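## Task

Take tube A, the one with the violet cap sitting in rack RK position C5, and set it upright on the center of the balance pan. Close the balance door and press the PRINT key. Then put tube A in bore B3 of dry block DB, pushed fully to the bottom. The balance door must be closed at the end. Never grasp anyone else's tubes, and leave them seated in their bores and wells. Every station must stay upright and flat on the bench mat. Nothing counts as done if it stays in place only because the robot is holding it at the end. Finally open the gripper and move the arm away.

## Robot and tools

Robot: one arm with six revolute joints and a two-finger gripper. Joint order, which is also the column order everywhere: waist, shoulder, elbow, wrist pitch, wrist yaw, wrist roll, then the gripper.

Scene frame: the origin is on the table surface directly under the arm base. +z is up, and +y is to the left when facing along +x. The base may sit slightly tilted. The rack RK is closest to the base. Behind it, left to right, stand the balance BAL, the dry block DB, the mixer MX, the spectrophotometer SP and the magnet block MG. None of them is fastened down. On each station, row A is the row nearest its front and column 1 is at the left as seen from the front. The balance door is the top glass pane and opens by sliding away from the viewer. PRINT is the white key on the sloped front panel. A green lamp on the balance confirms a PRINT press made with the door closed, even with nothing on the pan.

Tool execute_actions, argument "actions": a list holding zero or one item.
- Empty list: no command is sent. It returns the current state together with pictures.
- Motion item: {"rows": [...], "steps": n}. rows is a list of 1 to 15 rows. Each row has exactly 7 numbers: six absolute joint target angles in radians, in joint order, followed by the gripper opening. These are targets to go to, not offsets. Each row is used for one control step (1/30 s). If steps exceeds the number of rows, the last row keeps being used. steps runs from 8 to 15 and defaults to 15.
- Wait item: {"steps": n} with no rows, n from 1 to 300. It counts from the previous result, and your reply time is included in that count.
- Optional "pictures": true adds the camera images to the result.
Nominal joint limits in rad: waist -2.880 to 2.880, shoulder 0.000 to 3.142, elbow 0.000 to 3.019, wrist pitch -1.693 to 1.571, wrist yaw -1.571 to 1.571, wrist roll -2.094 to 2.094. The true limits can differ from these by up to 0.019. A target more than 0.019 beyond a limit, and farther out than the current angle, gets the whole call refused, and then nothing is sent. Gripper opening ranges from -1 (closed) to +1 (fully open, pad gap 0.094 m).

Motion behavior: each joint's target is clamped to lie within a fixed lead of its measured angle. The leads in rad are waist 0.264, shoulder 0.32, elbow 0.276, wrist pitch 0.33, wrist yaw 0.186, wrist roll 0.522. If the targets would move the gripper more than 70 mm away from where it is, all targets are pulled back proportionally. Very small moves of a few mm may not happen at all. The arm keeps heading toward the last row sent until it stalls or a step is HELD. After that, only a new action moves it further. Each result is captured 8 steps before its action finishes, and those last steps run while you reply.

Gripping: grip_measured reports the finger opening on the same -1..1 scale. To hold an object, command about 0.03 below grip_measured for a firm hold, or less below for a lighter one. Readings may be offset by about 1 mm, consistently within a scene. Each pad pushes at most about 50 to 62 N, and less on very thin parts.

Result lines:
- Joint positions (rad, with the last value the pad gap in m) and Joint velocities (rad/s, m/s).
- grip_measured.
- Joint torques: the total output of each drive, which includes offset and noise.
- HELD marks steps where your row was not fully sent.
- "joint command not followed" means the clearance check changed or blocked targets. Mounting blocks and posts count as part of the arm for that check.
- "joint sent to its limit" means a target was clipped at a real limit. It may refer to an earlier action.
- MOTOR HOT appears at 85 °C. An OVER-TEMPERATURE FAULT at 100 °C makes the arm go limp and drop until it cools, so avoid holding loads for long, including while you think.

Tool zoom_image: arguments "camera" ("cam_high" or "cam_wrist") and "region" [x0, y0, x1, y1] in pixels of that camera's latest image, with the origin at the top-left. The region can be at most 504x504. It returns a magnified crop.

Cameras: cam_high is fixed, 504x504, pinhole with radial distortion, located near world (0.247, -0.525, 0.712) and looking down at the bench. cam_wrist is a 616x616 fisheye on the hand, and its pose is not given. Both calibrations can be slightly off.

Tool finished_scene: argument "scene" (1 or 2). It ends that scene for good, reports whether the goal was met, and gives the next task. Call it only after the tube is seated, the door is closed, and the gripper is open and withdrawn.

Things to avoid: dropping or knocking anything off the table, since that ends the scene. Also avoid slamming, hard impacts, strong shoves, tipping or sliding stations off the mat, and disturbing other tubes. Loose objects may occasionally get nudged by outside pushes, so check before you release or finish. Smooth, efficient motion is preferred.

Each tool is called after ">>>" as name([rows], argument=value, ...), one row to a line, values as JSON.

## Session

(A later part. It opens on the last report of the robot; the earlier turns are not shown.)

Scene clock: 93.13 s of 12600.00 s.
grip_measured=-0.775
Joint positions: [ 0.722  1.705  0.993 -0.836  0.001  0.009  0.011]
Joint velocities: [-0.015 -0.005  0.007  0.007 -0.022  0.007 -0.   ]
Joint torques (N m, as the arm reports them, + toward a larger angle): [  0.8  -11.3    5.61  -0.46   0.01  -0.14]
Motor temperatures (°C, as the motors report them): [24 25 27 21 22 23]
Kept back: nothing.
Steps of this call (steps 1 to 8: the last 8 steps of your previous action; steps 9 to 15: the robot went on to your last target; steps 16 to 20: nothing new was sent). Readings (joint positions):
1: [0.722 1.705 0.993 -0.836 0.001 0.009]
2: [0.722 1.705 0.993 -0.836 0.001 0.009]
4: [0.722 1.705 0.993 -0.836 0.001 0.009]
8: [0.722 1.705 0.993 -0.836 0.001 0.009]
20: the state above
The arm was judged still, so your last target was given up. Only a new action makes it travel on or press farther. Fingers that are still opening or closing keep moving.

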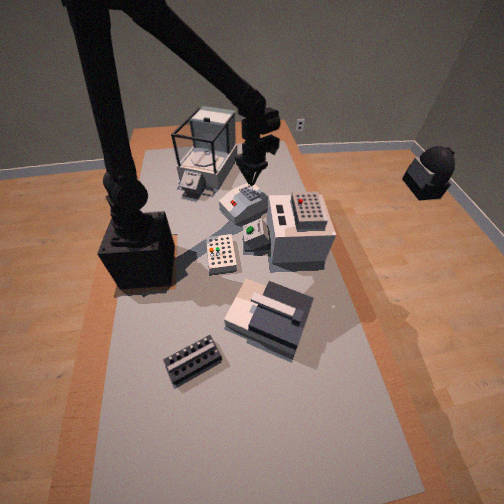

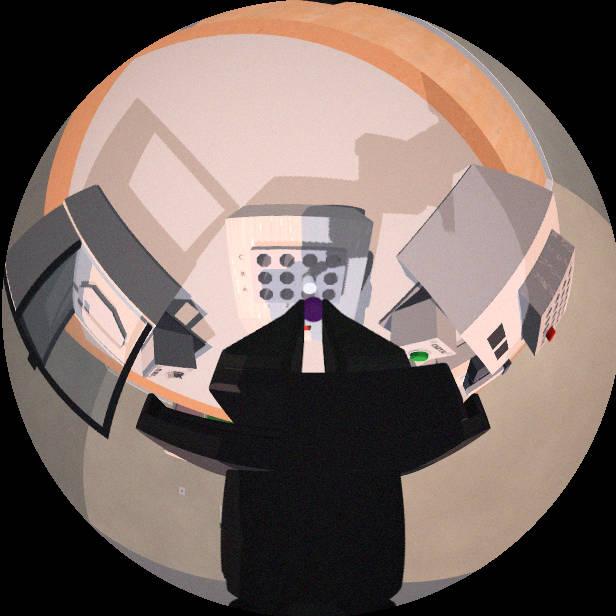

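Looks aligned. Descend slowly.

>>> execute_actions([
  {"rows":[[0.737,1.719,0.987,-0.825,0,0,-0.805],[0.737,1.721,0.985,-0.821,0,0,-0.805],[0.737,1.723,0.983,-0.817,0,0,-0.805],[0.737,1.725,0.981,-0.813,0,0,-0.805],[0.737,1.727,0.979,-0.809,0,0,-0.805],[0.737,1.729,0.977,-0.805,0,0,-0.805],[0.737,1.731,0.975,-0.801,0,0,-0.805],[0.737,1.733,0.973,-0.797,0,0,-0.805]]},
])

>>> execute_actions([
  {"steps":20},
], pictures=true)

>>> zoom_image(camera="cam_wrist", region=[230,190,410,340])

Scene clock: 93.77 s of 12600.00 s.
grip_measured=-0.775
Joint positions: [ 0.722  1.705  0.991 -0.827  0.001  0.009  0.011]
Joint velocities: [ 0.005  0.005 -0.007  0.071  0.022 -0.037 -0.   ]
Joint torques (N m, as the arm reports them, + toward a larger angle): [  0.74 -10.16   4.84   0.7    0.01  -0.14]
Motor temperatures (°C, as the motors report them): [24 25 27 21 22 23]
Steps of this call (steps 1 to 12: nothing new was sent; steps 13 to 19: the first 7 steps of this action). Readings (joint positions):
13: [0.722 1.705 0.993 -0.836 0.001 0.009]
14: [0.722 1.705 0.993 -0.834 0.001 0.009]
16: [0.722 1.705 0.992 -0.832 0.001 0.009]
19: the state above

Scene clock: 94.43 s of 12600.00 s.
grip_measured=-0.775
Joint positions: [ 0.722  1.705  0.99  -0.823  0.001  0.009  0.011]
Joint velocities: [ 0.005  0.005 -0.002  0.002 -0.022  0.007 -0.   ]
Joint torques (N m, as the arm reports them, + toward a larger angle): [ 0.82 -9.98  4.58  0.88  0.02 -0.14]
Motor temperatures (°C, as the motors report them): [24 25 27 21 22 23]
Kept back: nothing.
Steps of this call (steps 1 to 8: the last 8 steps of your previous action; steps 9 to 15: the robot went on to your last target; steps 16 to 20: nothing new was sent). Readings (joint positions):
1: [0.722 1.705 0.990 -0.825 0.001 0.009]
2: [0.722 1.705 0.990 -0.824 0.001 0.009]
4: [0.722 1.705 0.990 -0.823 0.001 0.009]
8: [0.722 1.705 0.990 -0.823 0.001 0.009]
20: the state above
The arm was judged still, so your last target was given up. Only a new action makes it travel on or press farther. Fingers that are still opening or closing keep moving.

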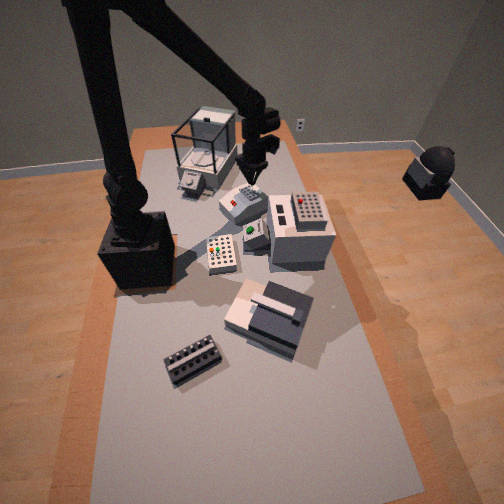

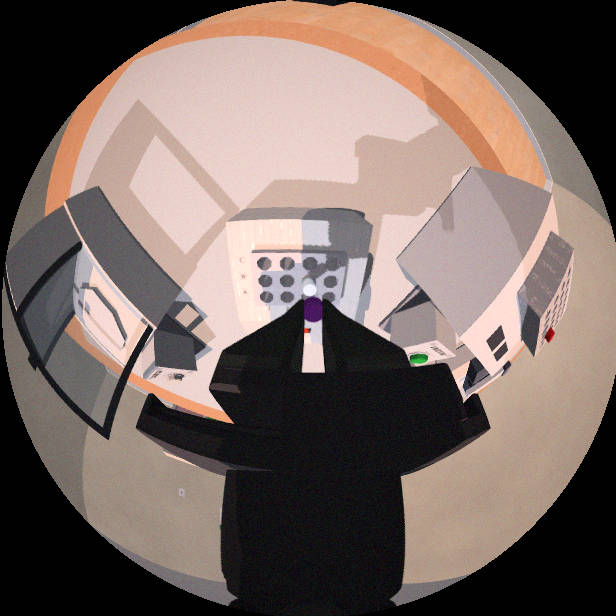

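Region (230, 190, 410, 340) of cam_wrist's 616x616 image, scaled by 2.800, with more detail than that image has.

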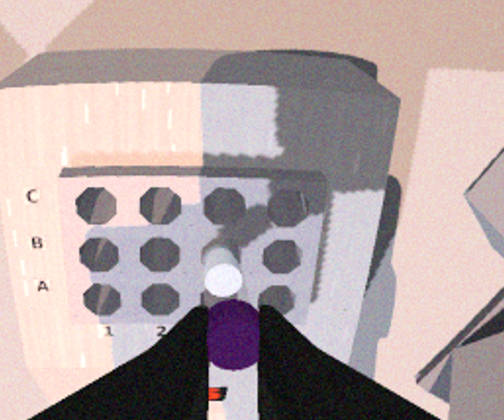

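>>> execute_actions([
  {"rows":[[0.737,1.71,1.02,-0.81,0,0,-0.805],[0.737,1.705,1.035,-0.805,0,0,-0.805],[0.737,1.705,1.035,-0.8,0,0,-0.805]]},
])

>>> execute_actions([
  {"steps":20},
], pictures=true)

>>> zoom_image(camera="cam_wrist", region=[230,190,410,340])

Scene clock: 95.03 s of 12600.00 s.
grip_measured=-0.775
Joint positions: [ 0.722  1.704  0.993 -0.813  0.001  0.009  0.011]
Joint velocities: [-0.005 -0.005 -0.017  0.002 -0.037 -0.095  0.   ]
Joint torques (N m, as the arm reports them, + toward a larger angle): [  0.87 -11.96   8.94   0.36   0.02  -0.14]
Motor temperatures (°C, as the motors report them): [24 25 27 21 22 23]
Steps of this call (steps 1 to 11: nothing new was sent; steps 12 to 18: the first 7 steps of this action). Readings (joint positions):
12: [0.722 1.704 0.991 -0.823 0.001 0.009]
13: [0.722 1.704 0.992 -0.823 0.001 0.009]
15: [0.722 1.704 0.993 -0.818 0.001 0.009]
18: the state above

Scene clock: 95.70 s of 12600.00 s.
grip_measured=-0.775
Joint positions: [ 0.722  1.704  0.993 -0.813  0.001  0.009  0.011]
Joint velocities: [-0.015 -0.015 -0.007 -0.007 -0.022  0.037 -0.001]
Joint torques (N m, as the arm reports them, + toward a larger angle): [  0.84 -12.18   8.98   0.43   0.02  -0.13]
Motor temperatures (°C, as the motors report them): [24 25 27 21 22 23]
Kept back: nothing.
Steps of this call (steps 1 to 8: the last 8 steps of your previous action; steps 9 to 15: the robot went on to your last target; steps 16 to 20: nothing new was sent). Readings (joint positions):
1: [0.722 1.704 0.993 -0.813 0.001 0.009]
2: [0.722 1.704 0.993 -0.813 0.001 0.009]
4: [0.722 1.704 0.993 -0.813 0.001 0.009]
8: [0.722 1.704 0.993 -0.813 0.001 0.009]
20: the state above
The arm was judged still, so your last target was given up. Only a new action makes it travel on or press farther. Fingers that are still opening or closing keep moving.

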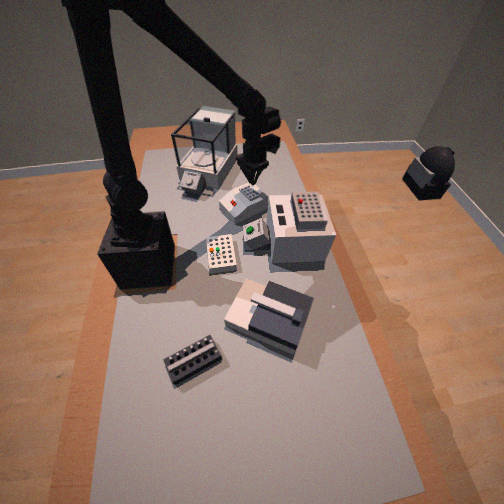

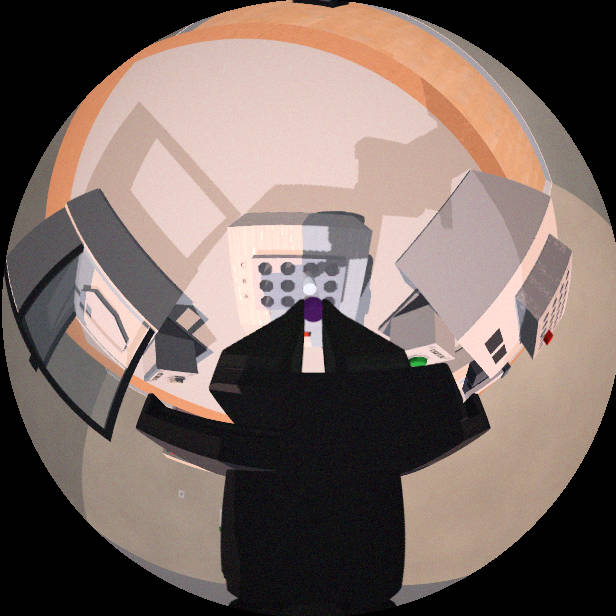

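Region (230, 190, 410, 340) of cam_wrist's 616x616 image, scaled by 2.800, with more detail than that image has.

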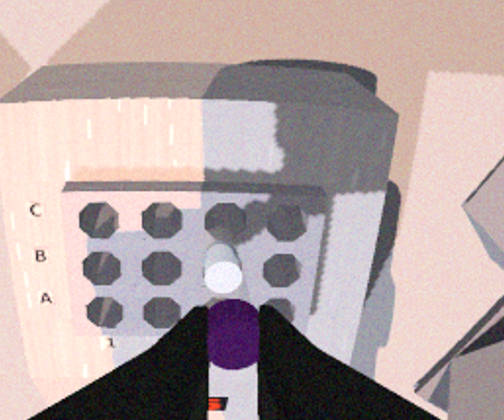

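>>> execute_actions([
  {"rows":[[0.737,1.705,1.03,-0.829,0,0,-0.805],[0.737,1.705,1.03,-0.829,0,0,-0.805],[0.737,1.705,1.03,-0.829,0,0,-0.805],[0.737,1.705,1.03,-0.829,0,0,-0.805],[0.737,1.71,1.015,-0.82,0,0,-0.805],[0.737,1.714,1.005,-0.82,0,0,-0.805],[0.737,1.717,0.998,-0.82,0,0,-0.805],[0.737,1.72,0.993,-0.82,0,0,-0.805],[0.737,1.722,0.99,-0.82,0,0,-0.805],[0.737,1.724,0.987,-0.82,0,0,-0.805],[0.737,1.726,0.984,-0.82,0,0,-0.805]]},
])

>>> execute_actions([
  {"steps":20},
], pictures=true)

>>> zoom_image(camera="cam_wrist", region=[230,190,410,340])

Scene clock: 96.43 s of 12600.00 s.
grip_measured=-0.775
Joint positions: [ 0.722  1.704  0.993 -0.818  0.001  0.009  0.011]
Joint velocities: [-0.005  0.015  0.002 -0.002  0.051 -0.007  0.   ]
Joint torques (N m, as the arm reports them, + toward a larger angle): [  0.69 -11.26   6.24  -0.02   0.01  -0.14]
Motor temperatures (°C, as the motors report them): [24 25 27 21 22 23]
Steps of this call (steps 1 to 15: nothing new was sent; steps 16 to 22: the first 7 steps of this action). Readings (joint positions):
16: [0.722 1.704 0.993 -0.814 0.001 0.009]
17: [0.722 1.704 0.993 -0.816 0.001 0.009]
19: [0.722 1.704 0.993 -0.818 0.001 0.009]
22: the state above

Scene clock: 97.10 s of 12600.00 s.
grip_measured=-0.775
Joint positions: [ 0.722  1.705  0.993 -0.818  0.001  0.009  0.011]
Joint velocities: [-0.005 -0.005  0.002 -0.007 -0.081  0.007 -0.001]
Joint torques (N m, as the arm reports them, + toward a larger angle): [  0.88 -10.51   5.26  -0.05   0.01  -0.14]
Motor temperatures (°C, as the motors report them): [24 25 27 21 22 23]
Kept back: nothing.
Steps of this call (steps 1 to 8: the last 8 steps of your previous action; steps 9 to 15: the robot went on to your last target; steps 16 to 20: nothing new was sent). Readings (joint positions):
1: [0.722 1.705 0.993 -0.818 0.001 0.009]
2: [0.722 1.705 0.993 -0.818 0.001 0.009]
4: [0.722 1.705 0.993 -0.818 0.001 0.009]
8: [0.722 1.705 0.993 -0.818 0.001 0.009]
20: the state above
The arm was judged still, so your last target was given up. Only a new action makes it travel on or press farther. Fingers that are still opening or closing keep moving.

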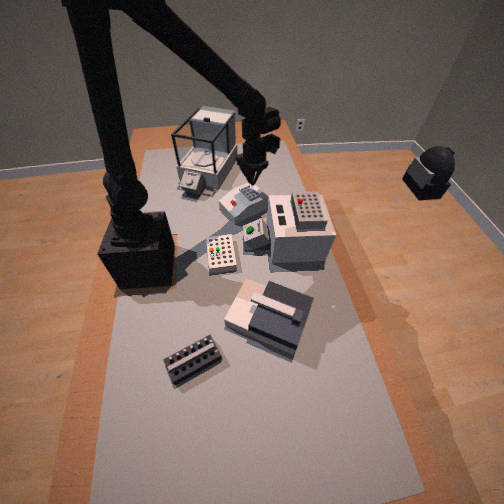

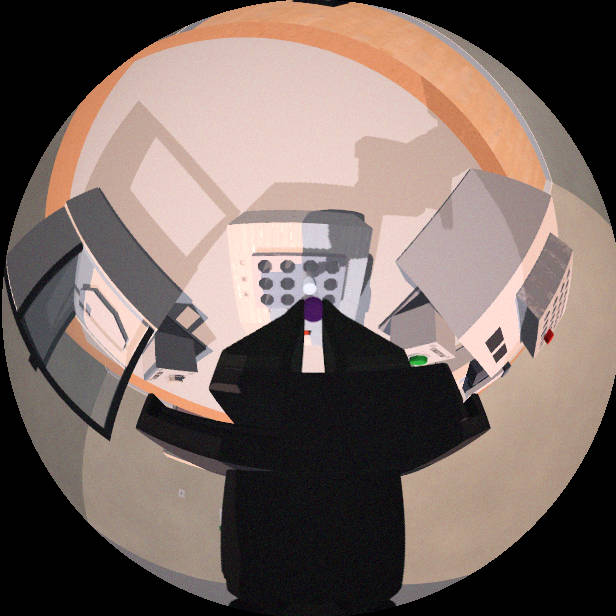

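Region (230, 190, 410, 340) of cam_wrist's 616x616 image, scaled by 2.800, with more detail than that image has.

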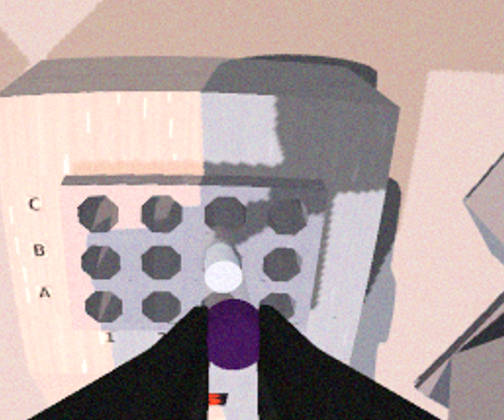

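>>> execute_actions([
  {"rows":[[0.737,1.718,0.995,-0.83,0,0,-0.805],[0.737,1.718,0.995,-0.833,0,0,-0.805],[0.737,1.718,0.995,-0.836,0,0,-0.805],[0.737,1.718,0.995,-0.839,0,0,-0.805],[0.737,1.718,0.995,-0.842,0,0,-0.805],[0.737,1.72,0.99,-0.842,0,0,-0.805],[0.737,1.722,0.987,-0.842,0,0,-0.805],[0.737,1.726,0.984,-0.842,0,0,-0.805]]},
])

>>> execute_actions([
  {"steps":20},
], pictures=true)

>>> zoom_image(camera="cam_wrist", region=[270,240,350,320])

Scene clock: 97.87 s of 12600.00 s.
grip_measured=-0.775
Joint positions: [ 0.722  1.705  0.993 -0.826  0.001  0.009  0.011]
Joint velocities: [-0.005 -0.005  0.022 -0.037 -0.022  0.022  0.001]
Joint torques (N m, as the arm reports them, + toward a larger angle): [  0.76 -10.66   5.45  -0.56   0.02  -0.14]
Motor temperatures (°C, as the motors report them): [24 25 27 21 22 23]
Steps of this call (steps 1 to 16: nothing new was sent; steps 17 to 23: the first 7 steps of this action). Readings (joint positions):
17: [0.722 1.705 0.993 -0.818 0.001 0.009]
18: [0.722 1.705 0.993 -0.819 0.001 0.009]
20: [0.722 1.705 0.993 -0.822 0.001 0.009]
23: the state above

Scene clock: 98.53 s of 12600.00 s.
grip_measured=-0.775
Joint positions: [ 0.722  1.705  0.993 -0.828  0.001  0.009  0.011]
Joint velocities: [-0.005  0.005  0.017 -0.012  0.037 -0.051  0.002]
Joint torques (N m, as the arm reports them, + toward a larger angle): [  0.78 -10.51   5.23  -0.5    0.02  -0.14]
Motor temperatures (°C, as the motors report them): [24 25 27 21 22 23]
Kept back: nothing.
Steps of this call (steps 1 to 8: the last 8 steps of your previous action; steps 9 to 15: the robot went on to your last target; steps 16 to 20: nothing new was sent). Readings (joint positions):
1: [0.722 1.705 0.993 -0.826 0.001 0.009]
2: [0.722 1.705 0.993 -0.827 0.001 0.009]
4: [0.722 1.705 0.993 -0.827 0.001 0.009]
8: [0.722 1.705 0.993 -0.828 0.001 0.009]
20: the state above
The arm was judged still, so your last target was given up. Only a new action makes it travel on or press farther. Fingers that are still opening or closing keep moving.

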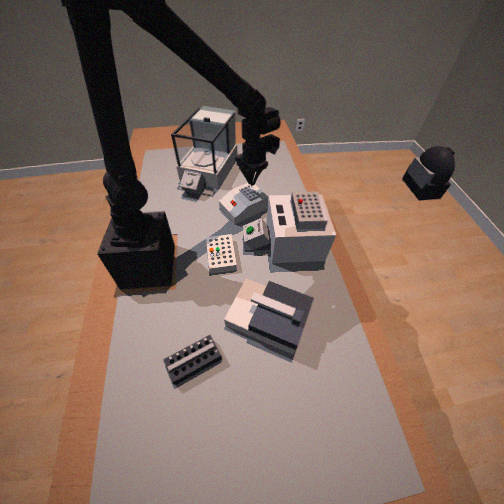

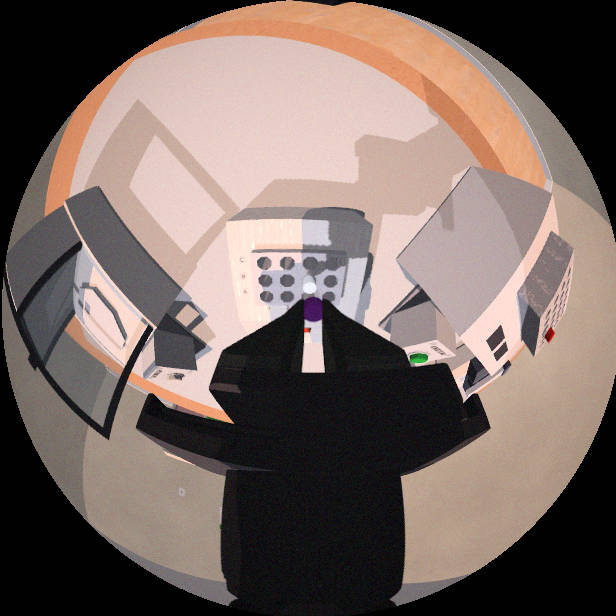

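Region (270, 240, 350, 320) of cam_wrist's 616x616 image, scaled by 6.300, with more detail than that image has.

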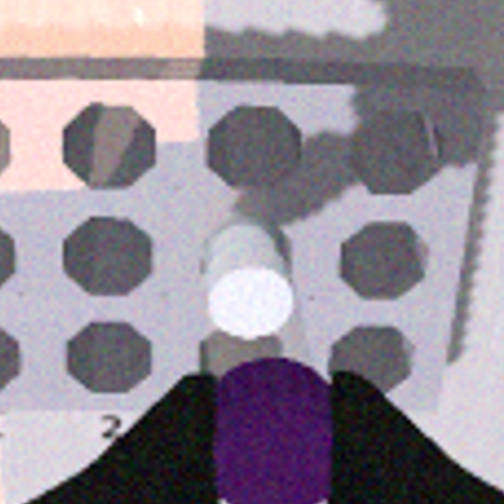

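>>> execute_actions([
  {"rows":[[0.72,1.728,0.982,-0.83,0,0,-0.805],[0.71,1.73,0.98,-0.83,0,0,-0.805],[0.706,1.732,0.978,-0.83,0,0,-0.805],[0.704,1.734,0.976,-0.83,0,0,-0.805],[0.704,1.737,0.973,-0.83,0,0,-0.805],[0.704,1.74,0.97,-0.83,0,0,-0.805],[0.704,1.743,0.967,-0.83,0,0,-0.805],[0.704,1.746,0.964,-0.83,0,0,-0.805]]},
])

>>> execute_actions([
  {"steps":20},
], pictures=true)

>>> zoom_image(camera="cam_wrist", region=[270,240,350,320])

Scene clock: 99.30 s of 12600.00 s.
grip_measured=-0.775
Joint positions: [ 0.722  1.705  0.99  -0.828  0.001  0.009  0.011]
Joint velocities: [ 0.015  0.015 -0.027 -0.012  0.007 -0.007 -0.   ]
Joint torques (N m, as the arm reports them, + toward a larger angle): [-1.71 -9.5   4.1  -0.1   0.02 -0.14]
Motor temperatures (°C, as the motors report them): [24 25 27 21 22 23]
Steps of this call (steps 1 to 16: nothing new was sent; steps 17 to 23: the first 7 steps of this action). Readings (joint positions):
17: [0.722 1.705 0.993 -0.828 0.001 0.009]
18: [0.722 1.705 0.993 -0.828 0.001 0.009]
20: [0.722 1.705 0.992 -0.828 0.001 0.009]
23: the state above

Scene clock: 99.97 s of 12600.00 s.
grip_measured=-0.775
Joint positions: [ 0.722  1.705  0.99  -0.828  0.001  0.009  0.011]
Joint velocities: [-0.005  0.005 -0.012 -0.007  0.051  0.007 -0.   ]
Joint torques (N m, as the arm reports them, + toward a larger angle): [-1.46 -8.88  3.94 -0.1   0.02 -0.14]
Motor temperatures (°C, as the motors report them): [24 25 27 21 22 23]
Kept back: nothing.
Steps of this call (steps 1 to 8: the last 8 steps of your previous action; steps 9 to 15: the robot went on to your last target; steps 16 to 20: nothing new was sent). Readings (joint positions):
1: [0.722 1.705 0.990 -0.828 0.001 0.009]
2: [0.722 1.705 0.990 -0.828 0.001 0.009]
4: [0.722 1.705 0.990 -0.828 0.001 0.009]
8: [0.722 1.705 0.990 -0.828 0.001 0.009]
20: the state above
The arm was judged still, so your last target was given up. Only a new action makes it travel on or press farther. Fingers that are still opening or closing keep moving.

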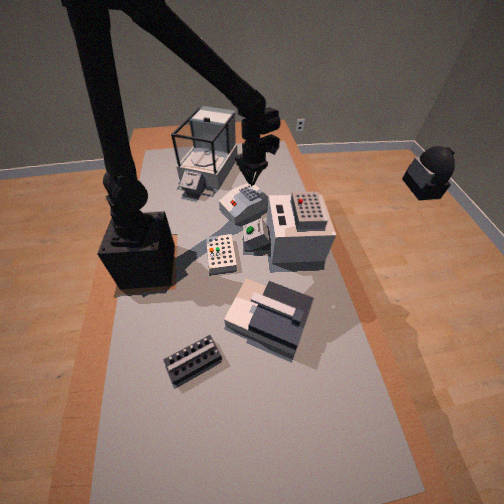

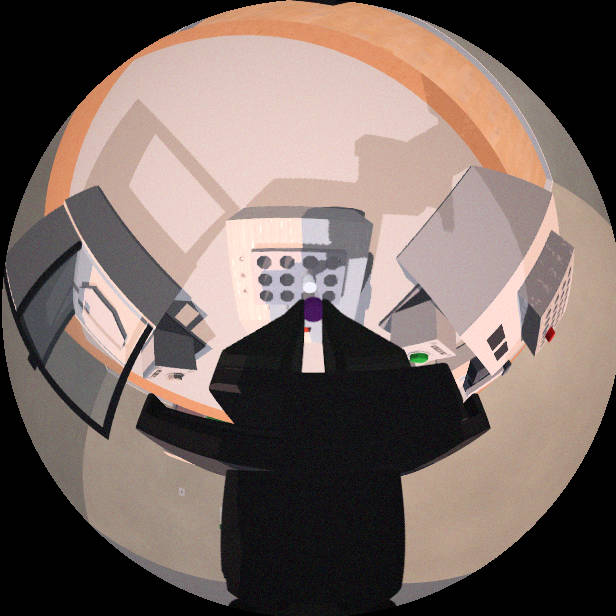

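Region (270, 240, 350, 320) of cam_wrist's 616x616 image, scaled by 6.300, with more detail than that image has.

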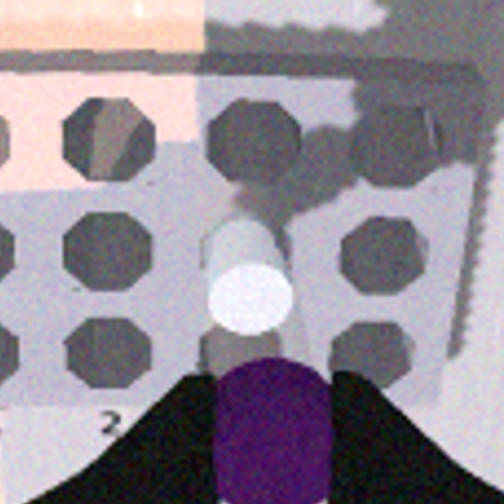

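>>> execute_actions([
  {"rows":[[0.704,1.73,0.98,-0.83,0,0,-0.805],[0.704,1.72,0.995,-0.83,0,0,-0.805],[0.704,1.715,1.0,-0.83,0,0,-0.805],[0.702,1.715,1.0,-0.83,0,0,-0.805],[0.70,1.715,1.0,-0.83,0,0,-0.805],[0.70,1.715,1.0,-0.83,0,0,-0.805],[0.70,1.715,1.0,-0.83,0,0,-0.805],[0.705,1.719,0.994,-0.83,0,0,-0.805],[0.71,1.723,0.988,-0.83,0,0,-0.805],[0.71,1.727,0.983,-0.83,0,0,-0.805],[0.71,1.731,0.978,-0.83,0,0,-0.805]]},
])

>>> execute_actions([
  {"steps":20},
], pictures=true)

>>> zoom_image(camera="cam_wrist", region=[270,240,350,320])

Scene clock: 100.73 s of 12600.00 s.
grip_measured=-0.775
Joint positions: [ 0.721  1.705  0.99  -0.828 -0.     0.009  0.011]
Joint velocities: [-0.015 -0.015  0.017 -0.007 -0.022 -0.095 -0.001]
Joint torques (N m, as the arm reports them, + toward a larger angle): [ -1.79 -11.39   6.62  -0.1    0.07  -0.14]
Motor temperatures (°C, as the motors report them): [24 25 27 21 22 23]
Steps of this call (steps 1 to 16: nothing new was sent; steps 17 to 23: the first 7 steps of this action). Readings (joint positions):
17: [0.722 1.705 0.990 -0.828 0.001 0.009]
18: [0.722 1.705 0.990 -0.828 0.001 0.009]
20: [0.722 1.705 0.990 -0.828 0.001 0.009]
23: the state above

Scene clock: 101.40 s of 12600.00 s.
grip_measured=-0.775
Joint positions: [ 0.721  1.705  0.99  -0.828 -0.     0.009  0.011]
Joint velocities: [ 0.005 -0.005  0.002  0.002  0.007  0.051 -0.001]
Joint torques (N m, as the arm reports them, + toward a larger angle): [ -0.97 -10.01   4.94  -0.11   0.07  -0.14]
Motor temperatures (°C, as the motors report them): [24 25 27 21 22 23]
Kept back: nothing.
Steps of this call (steps 1 to 8: the last 8 steps of your previous action; steps 9 to 15: the robot went on to your last target; steps 16 to 20: nothing new was sent). Readings (joint positions):
1: [0.721 1.705 0.990 -0.828 -0.000 0.009]
2: [0.721 1.705 0.990 -0.828 -0.000 0.009]
4: [0.721 1.705 0.990 -0.828 -0.000 0.009]
8: [0.721 1.705 0.990 -0.828 -0.000 0.009]
20: the state above
The arm was judged still, so your last target was given up. Only a new action makes it travel on or press farther. Fingers that are still opening or closing keep moving.

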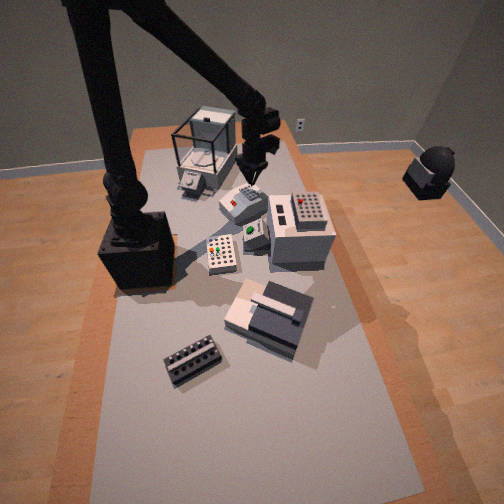

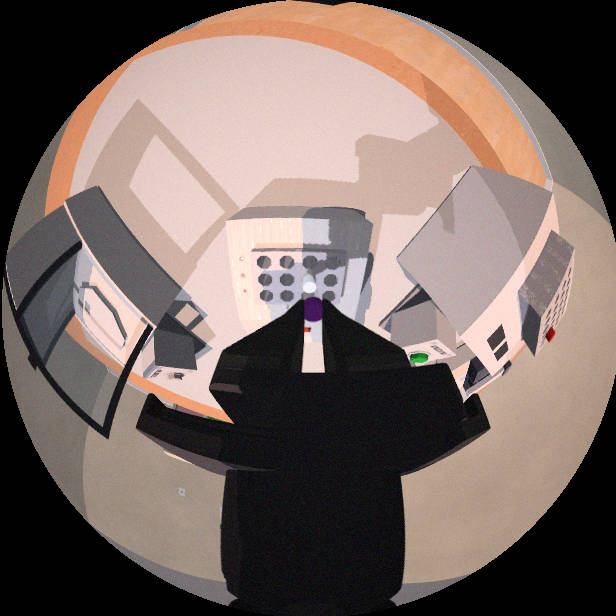

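Region (270, 240, 350, 320) of cam_wrist's 616x616 image, scaled by 6.300, with more detail than that image has.

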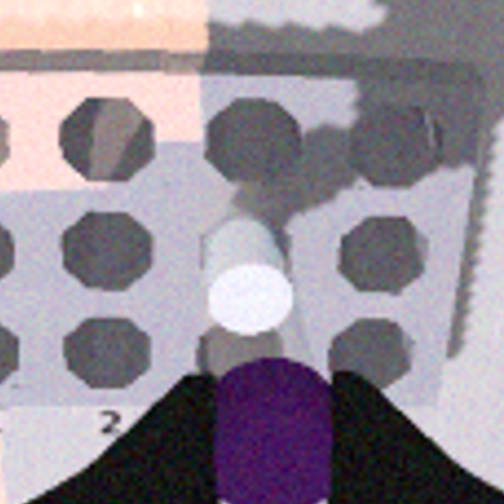

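>>> execute_actions([
  {"rows":[[0.722,1.72,0.995,-0.83,0,0,-0.805],[0.722,1.71,1.005,-0.83,0,0,-0.79],[0.722,1.71,1.005,-0.83,0,0,-0.775],[0.722,1.71,1.005,-0.83,0,0,-0.76],[0.722,1.71,1.005,-0.83,0,0,-0.745]]},
])

>>> execute_actions([
  {"steps":20},
], pictures=true)

>>> zoom_image(camera="cam_wrist", region=[260,240,360,340])

Scene clock: 102.13 s of 12600.00 s.
grip_measured=-0.742
Joint positions: [ 0.721  1.704  0.99  -0.828 -0.     0.009  0.012]
Joint velocities: [-0.015 -0.015 -0.007  0.007 -0.022  0.051  0.   ]
Joint torques (N m, as the arm reports them, + toward a larger angle): [ -0.08 -11.71   6.95  -0.1    0.08  -0.14]
Motor temperatures (°C, as the motors report them): [24 25 27 21 22 23]
Steps of this call (steps 1 to 15: nothing new was sent; steps 16 to 22: the first 7 steps of this action). Readings (joint positions):
16: [0.721 1.705 0.990 -0.828 -0.000 0.009]
17: [0.721 1.704 0.990 -0.828 -0.000 0.009]
19: [0.721 1.704 0.990 -0.828 -0.000 0.009]
22: the state above

Scene clock: 102.80 s of 12600.00 s.
grip_measured=-0.742
Joint positions: [ 0.721  1.704  0.99  -0.828 -0.     0.009  0.012]
Joint velocities: [-0.015 -0.005 -0.012  0.002  0.066 -0.022 -0.002]
Joint torques (N m, as the arm reports them, + toward a larger angle): [ -0.2  -11.72   6.96  -0.11   0.08  -0.14]
Motor temperatures (°C, as the motors report them): [24 25 27 21 22 23]
Kept back: nothing.
Steps of this call (steps 1 to 8: the last 8 steps of your previous action; steps 9 to 15: the robot went on to your last target; steps 16 to 20: nothing new was sent). Readings (joint positions):
1: [0.721 1.704 0.990 -0.828 -0.000 0.009]
2: [0.721 1.704 0.990 -0.828 -0.000 0.009]
4: [0.721 1.704 0.990 -0.828 -0.000 0.009]
8: [0.721 1.704 0.990 -0.828 -0.000 0.009]
20: the state above
The arm was judged still, so your last target was given up. Only a new action makes it travel on or press farther. Fingers that are still opening or closing keep moving.

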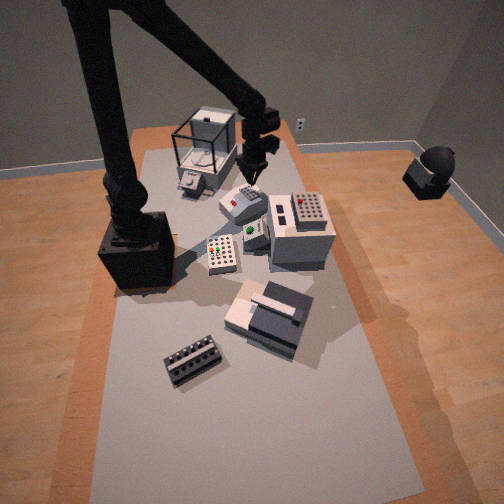

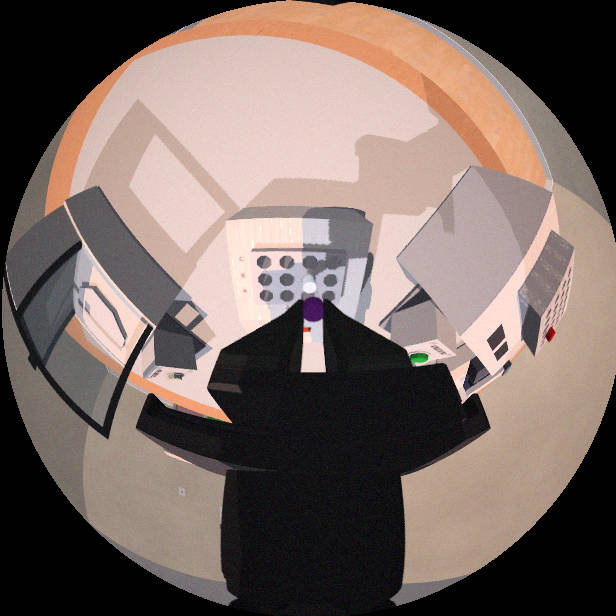

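Region (260, 240, 360, 340) of cam_wrist's 616x616 image, scaled by 5.040, with more detail than that image has.

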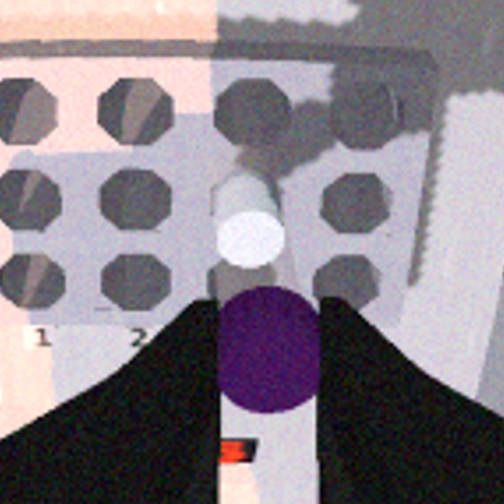

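>>> execute_actions([
  {"rows":[[0.722,1.71,1.005,-0.83,0,0,-0.77],[0.722,1.71,1.005,-0.83,0,0,-0.79],[0.73,1.71,1.005,-0.83,0,0,-0.8],[0.737,1.71,1.005,-0.83,0,0,-0.8],[0.742,1.716,0.998,-0.83,0,0,-0.8],[0.744,1.722,0.99,-0.83,0,0,-0.8],[0.744,1.728,0.984,-0.83,0,0,-0.8],[0.744,1.734,0.978,-0.83,0,0,-0.8],[0.744,1.74,0.972,-0.83,0,0,-0.8],[0.744,1.746,0.966,-0.83,0,0,-0.8],[0.744,1.752,0.96,-0.83,0,0,-0.8],[0.744,1.758,0.954,-0.83,0,0,-0.8],[0.744,1.764,0.948,-0.83,0,0,-0.8]]},
])

>>> execute_actions([
  {"steps":20},
], pictures=true)

>>> zoom_image(camera="cam_wrist", region=[260,240,360,340])

Scene clock: 103.60 s of 12600.00 s.
grip_measured=-0.774
Joint positions: [ 0.722  1.704  0.99  -0.828  0.001  0.009  0.011]
Joint velocities: [ 0.015 -0.015 -0.002 -0.007  0.022 -0.022  0.   ]
Joint torques (N m, as the arm reports them, + toward a larger angle): [  0.87 -10.32   5.37  -0.08   0.01  -0.14]
Motor temperatures (°C, as the motors report them): [24 25 27 21 22 23]
Steps of this call (steps 1 to 17: nothing new was sent; steps 18 to 24: the first 7 steps of this action). Readings (joint positions):
18: [0.721 1.704 0.990 -0.828 -0.000 0.009]
19: [0.721 1.704 0.990 -0.828 -0.000 0.009]
21: [0.721 1.704 0.990 -0.828 -0.000 0.009]
24: the state above

Scene clock: 104.27 s of 12600.00 s.
grip_measured=-0.774
Joint positions: [ 0.723  1.705  0.987 -0.828  0.002  0.009  0.011]
Joint velocities: [ 0.005 -0.005 -0.002 -0.002 -0.007 -0.066 -0.002]
Joint torques (N m, as the arm reports them, + toward a larger angle): [ 1.2  -7.41  2.97 -0.11 -0.01 -0.14]
Motor temperatures (°C, as the motors report them): [24 25 27 21 22 23]
Kept back: nothing.
Steps of this call (steps 1 to 8: the last 8 steps of your previous action; steps 9 to 15: the robot went on to your last target; steps 16 to 20: nothing new was sent). Readings (joint positions):
1: [0.723 1.704 0.990 -0.828 0.001 0.009]
2: [0.723 1.705 0.990 -0.828 0.002 0.009]
4: [0.723 1.705 0.990 -0.828 0.002 0.009]
8: [0.723 1.705 0.987 -0.828 0.002 0.009]
20: the state above
The arm was judged still, so your last target was given up. Only a new action makes it travel on or press farther. Fingers that are still opening or closing keep moving.

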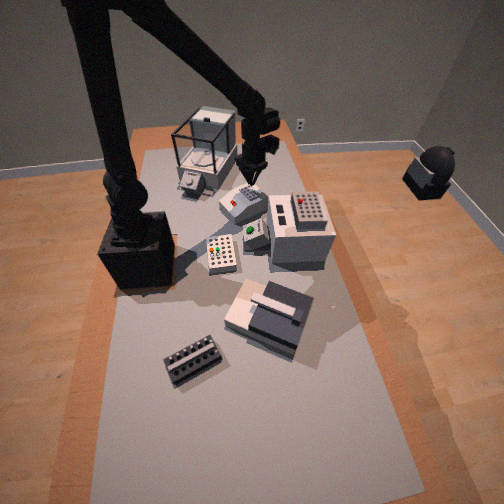

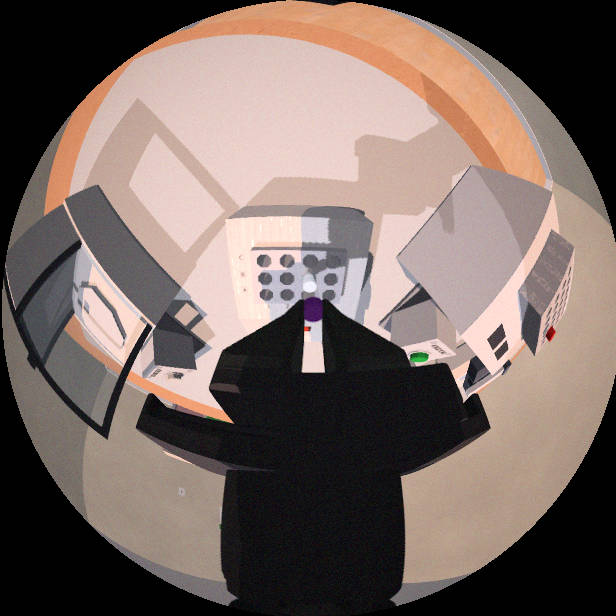

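Region (260, 240, 360, 340) of cam_wrist's 616x616 image, scaled by 5.040, with more detail than that image has.

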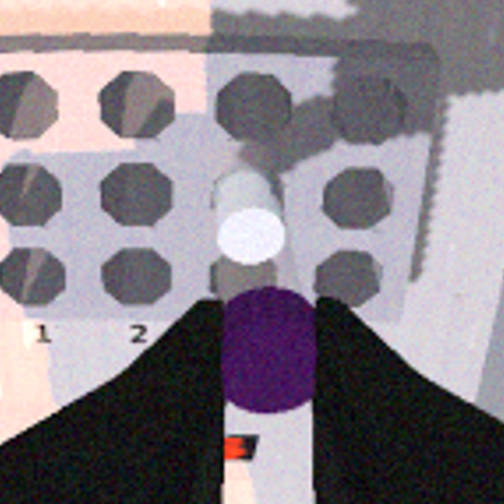

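>>> execute_actions([
  {"rows":[[0.73,1.75,0.96,-0.82,0,0,-0.8],[0.73,1.74,0.975,-0.815,0,0,-0.8],[0.73,1.735,0.98,-0.81,0,0,-0.8],[0.73,1.735,0.98,-0.806,0,0,-0.8],[0.73,1.735,0.98,-0.802,0,0,-0.8],[0.73,1.735,0.98,-0.798,0,0,-0.8],[0.73,1.735,0.98,-0.794,0,0,-0.8],[0.73,1.735,0.98,-0.79,0,0,-0.8],[0.73,1.735,0.98,-0.786,0,0,-0.8],[0.73,1.735,0.98,-0.782,0,0,-0.8],[0.73,1.735,0.98,-0.778,0,0,-0.8]]},
])

>>> execute_actions([
  {"steps":20},
], pictures=true)

>>> zoom_image(camera="cam_wrist", region=[260,240,360,340])

>>> zoom_image(camera="cam_high", region=[235,172,270,207])

Scene clock: 105.47 s of 12600.00 s.
grip_measured=-0.774
Joint positions: [ 0.723  1.704  0.987 -0.816  0.002  0.009  0.011]
Joint velocities: [ 0.005 -0.005 -0.012  0.066 -0.007 -0.037 -0.001]
Joint torques (N m, as the arm reports them, + toward a larger angle): [ 0.23 -9.45  5.39  0.63 -0.02 -0.14]
Motor temperatures (°C, as the motors report them): [24 25 27 21 22 23]
Steps of this call (steps 1 to 29: nothing new was sent; steps 30 to 36: the first 7 steps of this action). Readings (joint positions):
30: [0.723 1.705 0.987 -0.828 0.002 0.009]
31: [0.723 1.704 0.987 -0.826 0.002 0.009]
33: [0.723 1.704 0.987 -0.821 0.002 0.009]
36: the state above

Scene clock: 106.13 s of 12600.00 s.
grip_measured=-0.774
Joint positions: [ 0.723  1.703  0.987 -0.807  0.002  0.009  0.011]
Joint velocities: [ 0.005 -0.005 -0.017  0.012  0.007 -0.007 -0.001]
Joint torques (N m, as the arm reports them, + toward a larger angle): [ 0.25 -9.6   5.38  0.99 -0.03 -0.14]
Motor temperatures (°C, as the motors report them): [24 25 27 21 22 23]
Kept back: nothing.
Steps of this call (steps 1 to 8: the last 8 steps of your previous action; steps 9 to 15: the robot went on to your last target; steps 16 to 20: nothing new was sent). Readings (joint positions):
1: [0.723 1.703 0.987 -0.814 0.002 0.009]
2: [0.723 1.703 0.987 -0.812 0.002 0.009]
4: [0.723 1.703 0.987 -0.808 0.002 0.009]
8: [0.723 1.703 0.987 -0.807 0.002 0.009]
20: the state above
The arm was judged still, so your last target was given up. Only a new action makes it travel on or press farther. Fingers that are still opening or closing keep moving.

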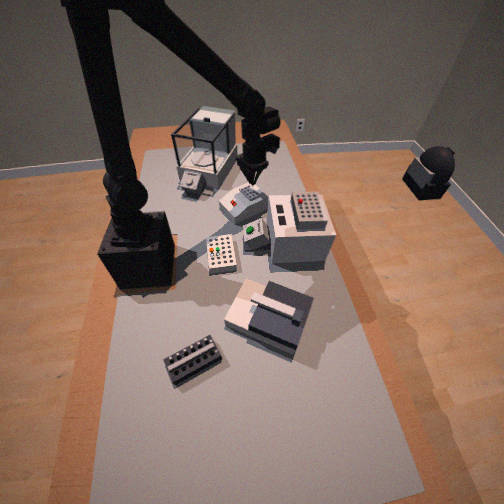

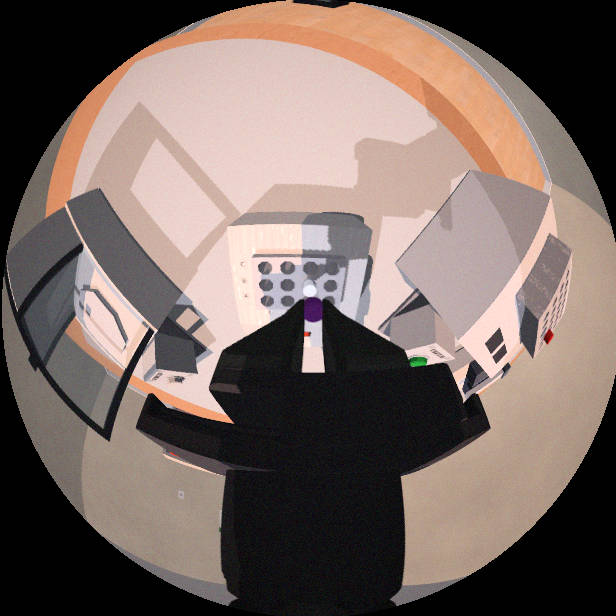

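Region (260, 240, 360, 340) of cam_wrist's 616x616 image, scaled by 5.040, with more detail than that image has.

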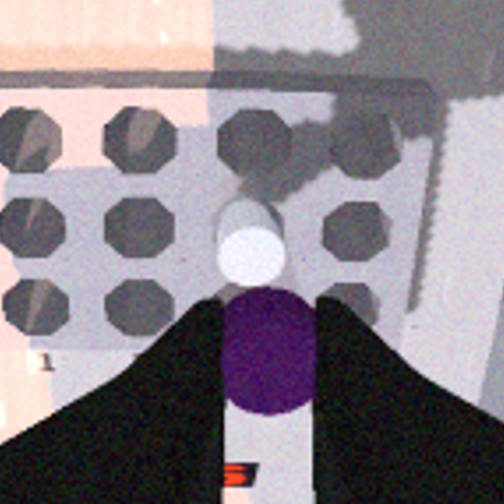

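Region (235, 172, 270, 207) of cam_high's 504x504 image, scaled by 14.400, with more detail than that image has.

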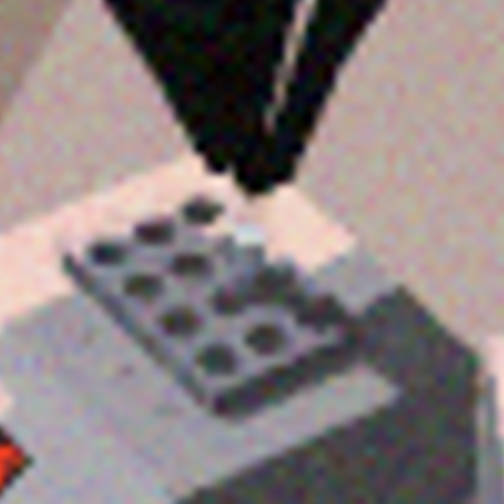

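>>> execute_actions([
  {"rows":[[0.735,1.725,0.99,-0.81,0,0,-0.8],[0.74,1.72,0.995,-0.825,0,0,-0.8],[0.744,1.72,0.995,-0.83,0,0,-0.8],[0.748,1.72,0.995,-0.834,0,0,-0.8],[0.752,1.72,0.995,-0.836,0,0,-0.8],[0.755,1.72,0.995,-0.836,0,0,-0.8],[0.755,1.72,0.995,-0.836,0,0,-0.8],[0.755,1.725,0.99,-0.83,0,0,-0.8],[0.75,1.73,0.985,-0.825,0,0,-0.8],[0.745,1.735,0.98,-0.825,0,0,-0.8],[0.745,1.74,0.975,-0.825,0,0,-0.8]]},
])

>>> execute_actions([
  {"steps":20},
], pictures=true)

>>> zoom_image(camera="cam_wrist", region=[260,240,360,340])

Scene clock: 106.97 s of 12600.00 s.
grip_measured=-0.774
Joint positions: [ 0.727  1.702  0.987 -0.822  0.006  0.009  0.011]
Joint velocities: [ 0.034 -0.005  0.012 -0.022  0.095 -0.037 -0.   ]
Joint torques (N m, as the arm reports them, + toward a larger angle): [  1.66 -10.71   6.5   -0.49  -0.21  -0.12]
Motor temperatures (°C, as the motors report them): [24 25 27 21 22 23]
Steps of this call (steps 1 to 18: nothing new was sent; steps 19 to 25: the first 7 steps of this action). Readings (joint positions):
19: [0.723 1.702 0.987 -0.807 0.002 0.009]
20: [0.723 1.702 0.987 -0.812 0.002 0.009]
22: [0.724 1.702 0.987 -0.819 0.002 0.009]
25: the state above

Scene clock: 107.63 s of 12600.00 s.
grip_measured=-0.774
Joint positions: [ 0.729  1.702  0.987 -0.822  0.008  0.009  0.011]
Joint velocities: [ 0.005  0.015  0.002 -0.002 -0.037 -0.022 -0.001]
Joint torques (N m, as the arm reports them, + toward a larger angle): [ 0.92 -9.07  4.99 -0.11 -0.25 -0.13]
Motor temperatures (°C, as the motors report them): [24 25 27 21 22 23]
Kept back: nothing.
Steps of this call (steps 1 to 8: the last 8 steps of your previous action; steps 9 to 15: the robot went on to your last target; steps 16 to 20: nothing new was sent). Readings (joint positions):
1: [0.728 1.702 0.987 -0.822 0.008 0.009]
2: [0.729 1.702 0.987 -0.822 0.008 0.009]
4: [0.729 1.702 0.987 -0.822 0.008 0.009]
8: [0.729 1.702 0.987 -0.822 0.008 0.009]
20: the state above
The arm was judged still, so your last target was given up. Only a new action makes it travel on or press farther. Fingers that are still opening or closing keep moving.

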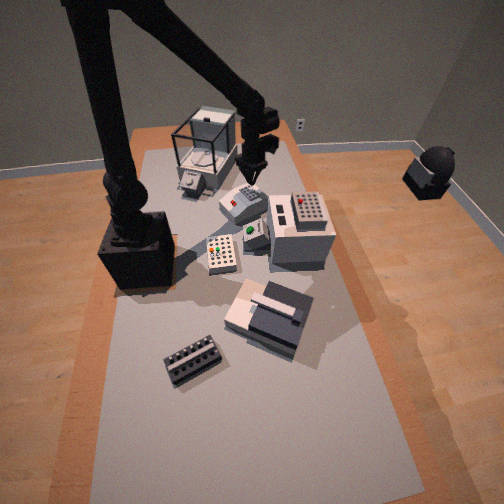

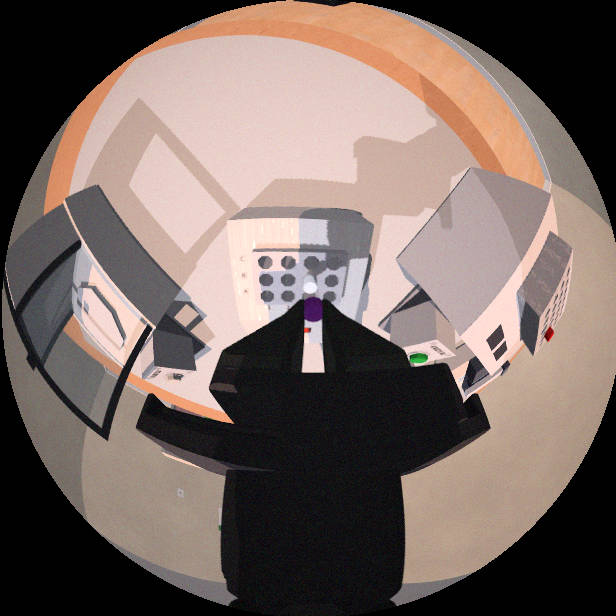

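Region (260, 240, 360, 340) of cam_wrist's 616x616 image, scaled by 5.040, with more detail than that image has.

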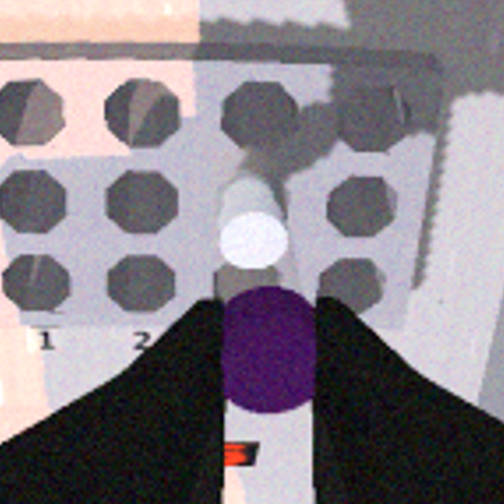

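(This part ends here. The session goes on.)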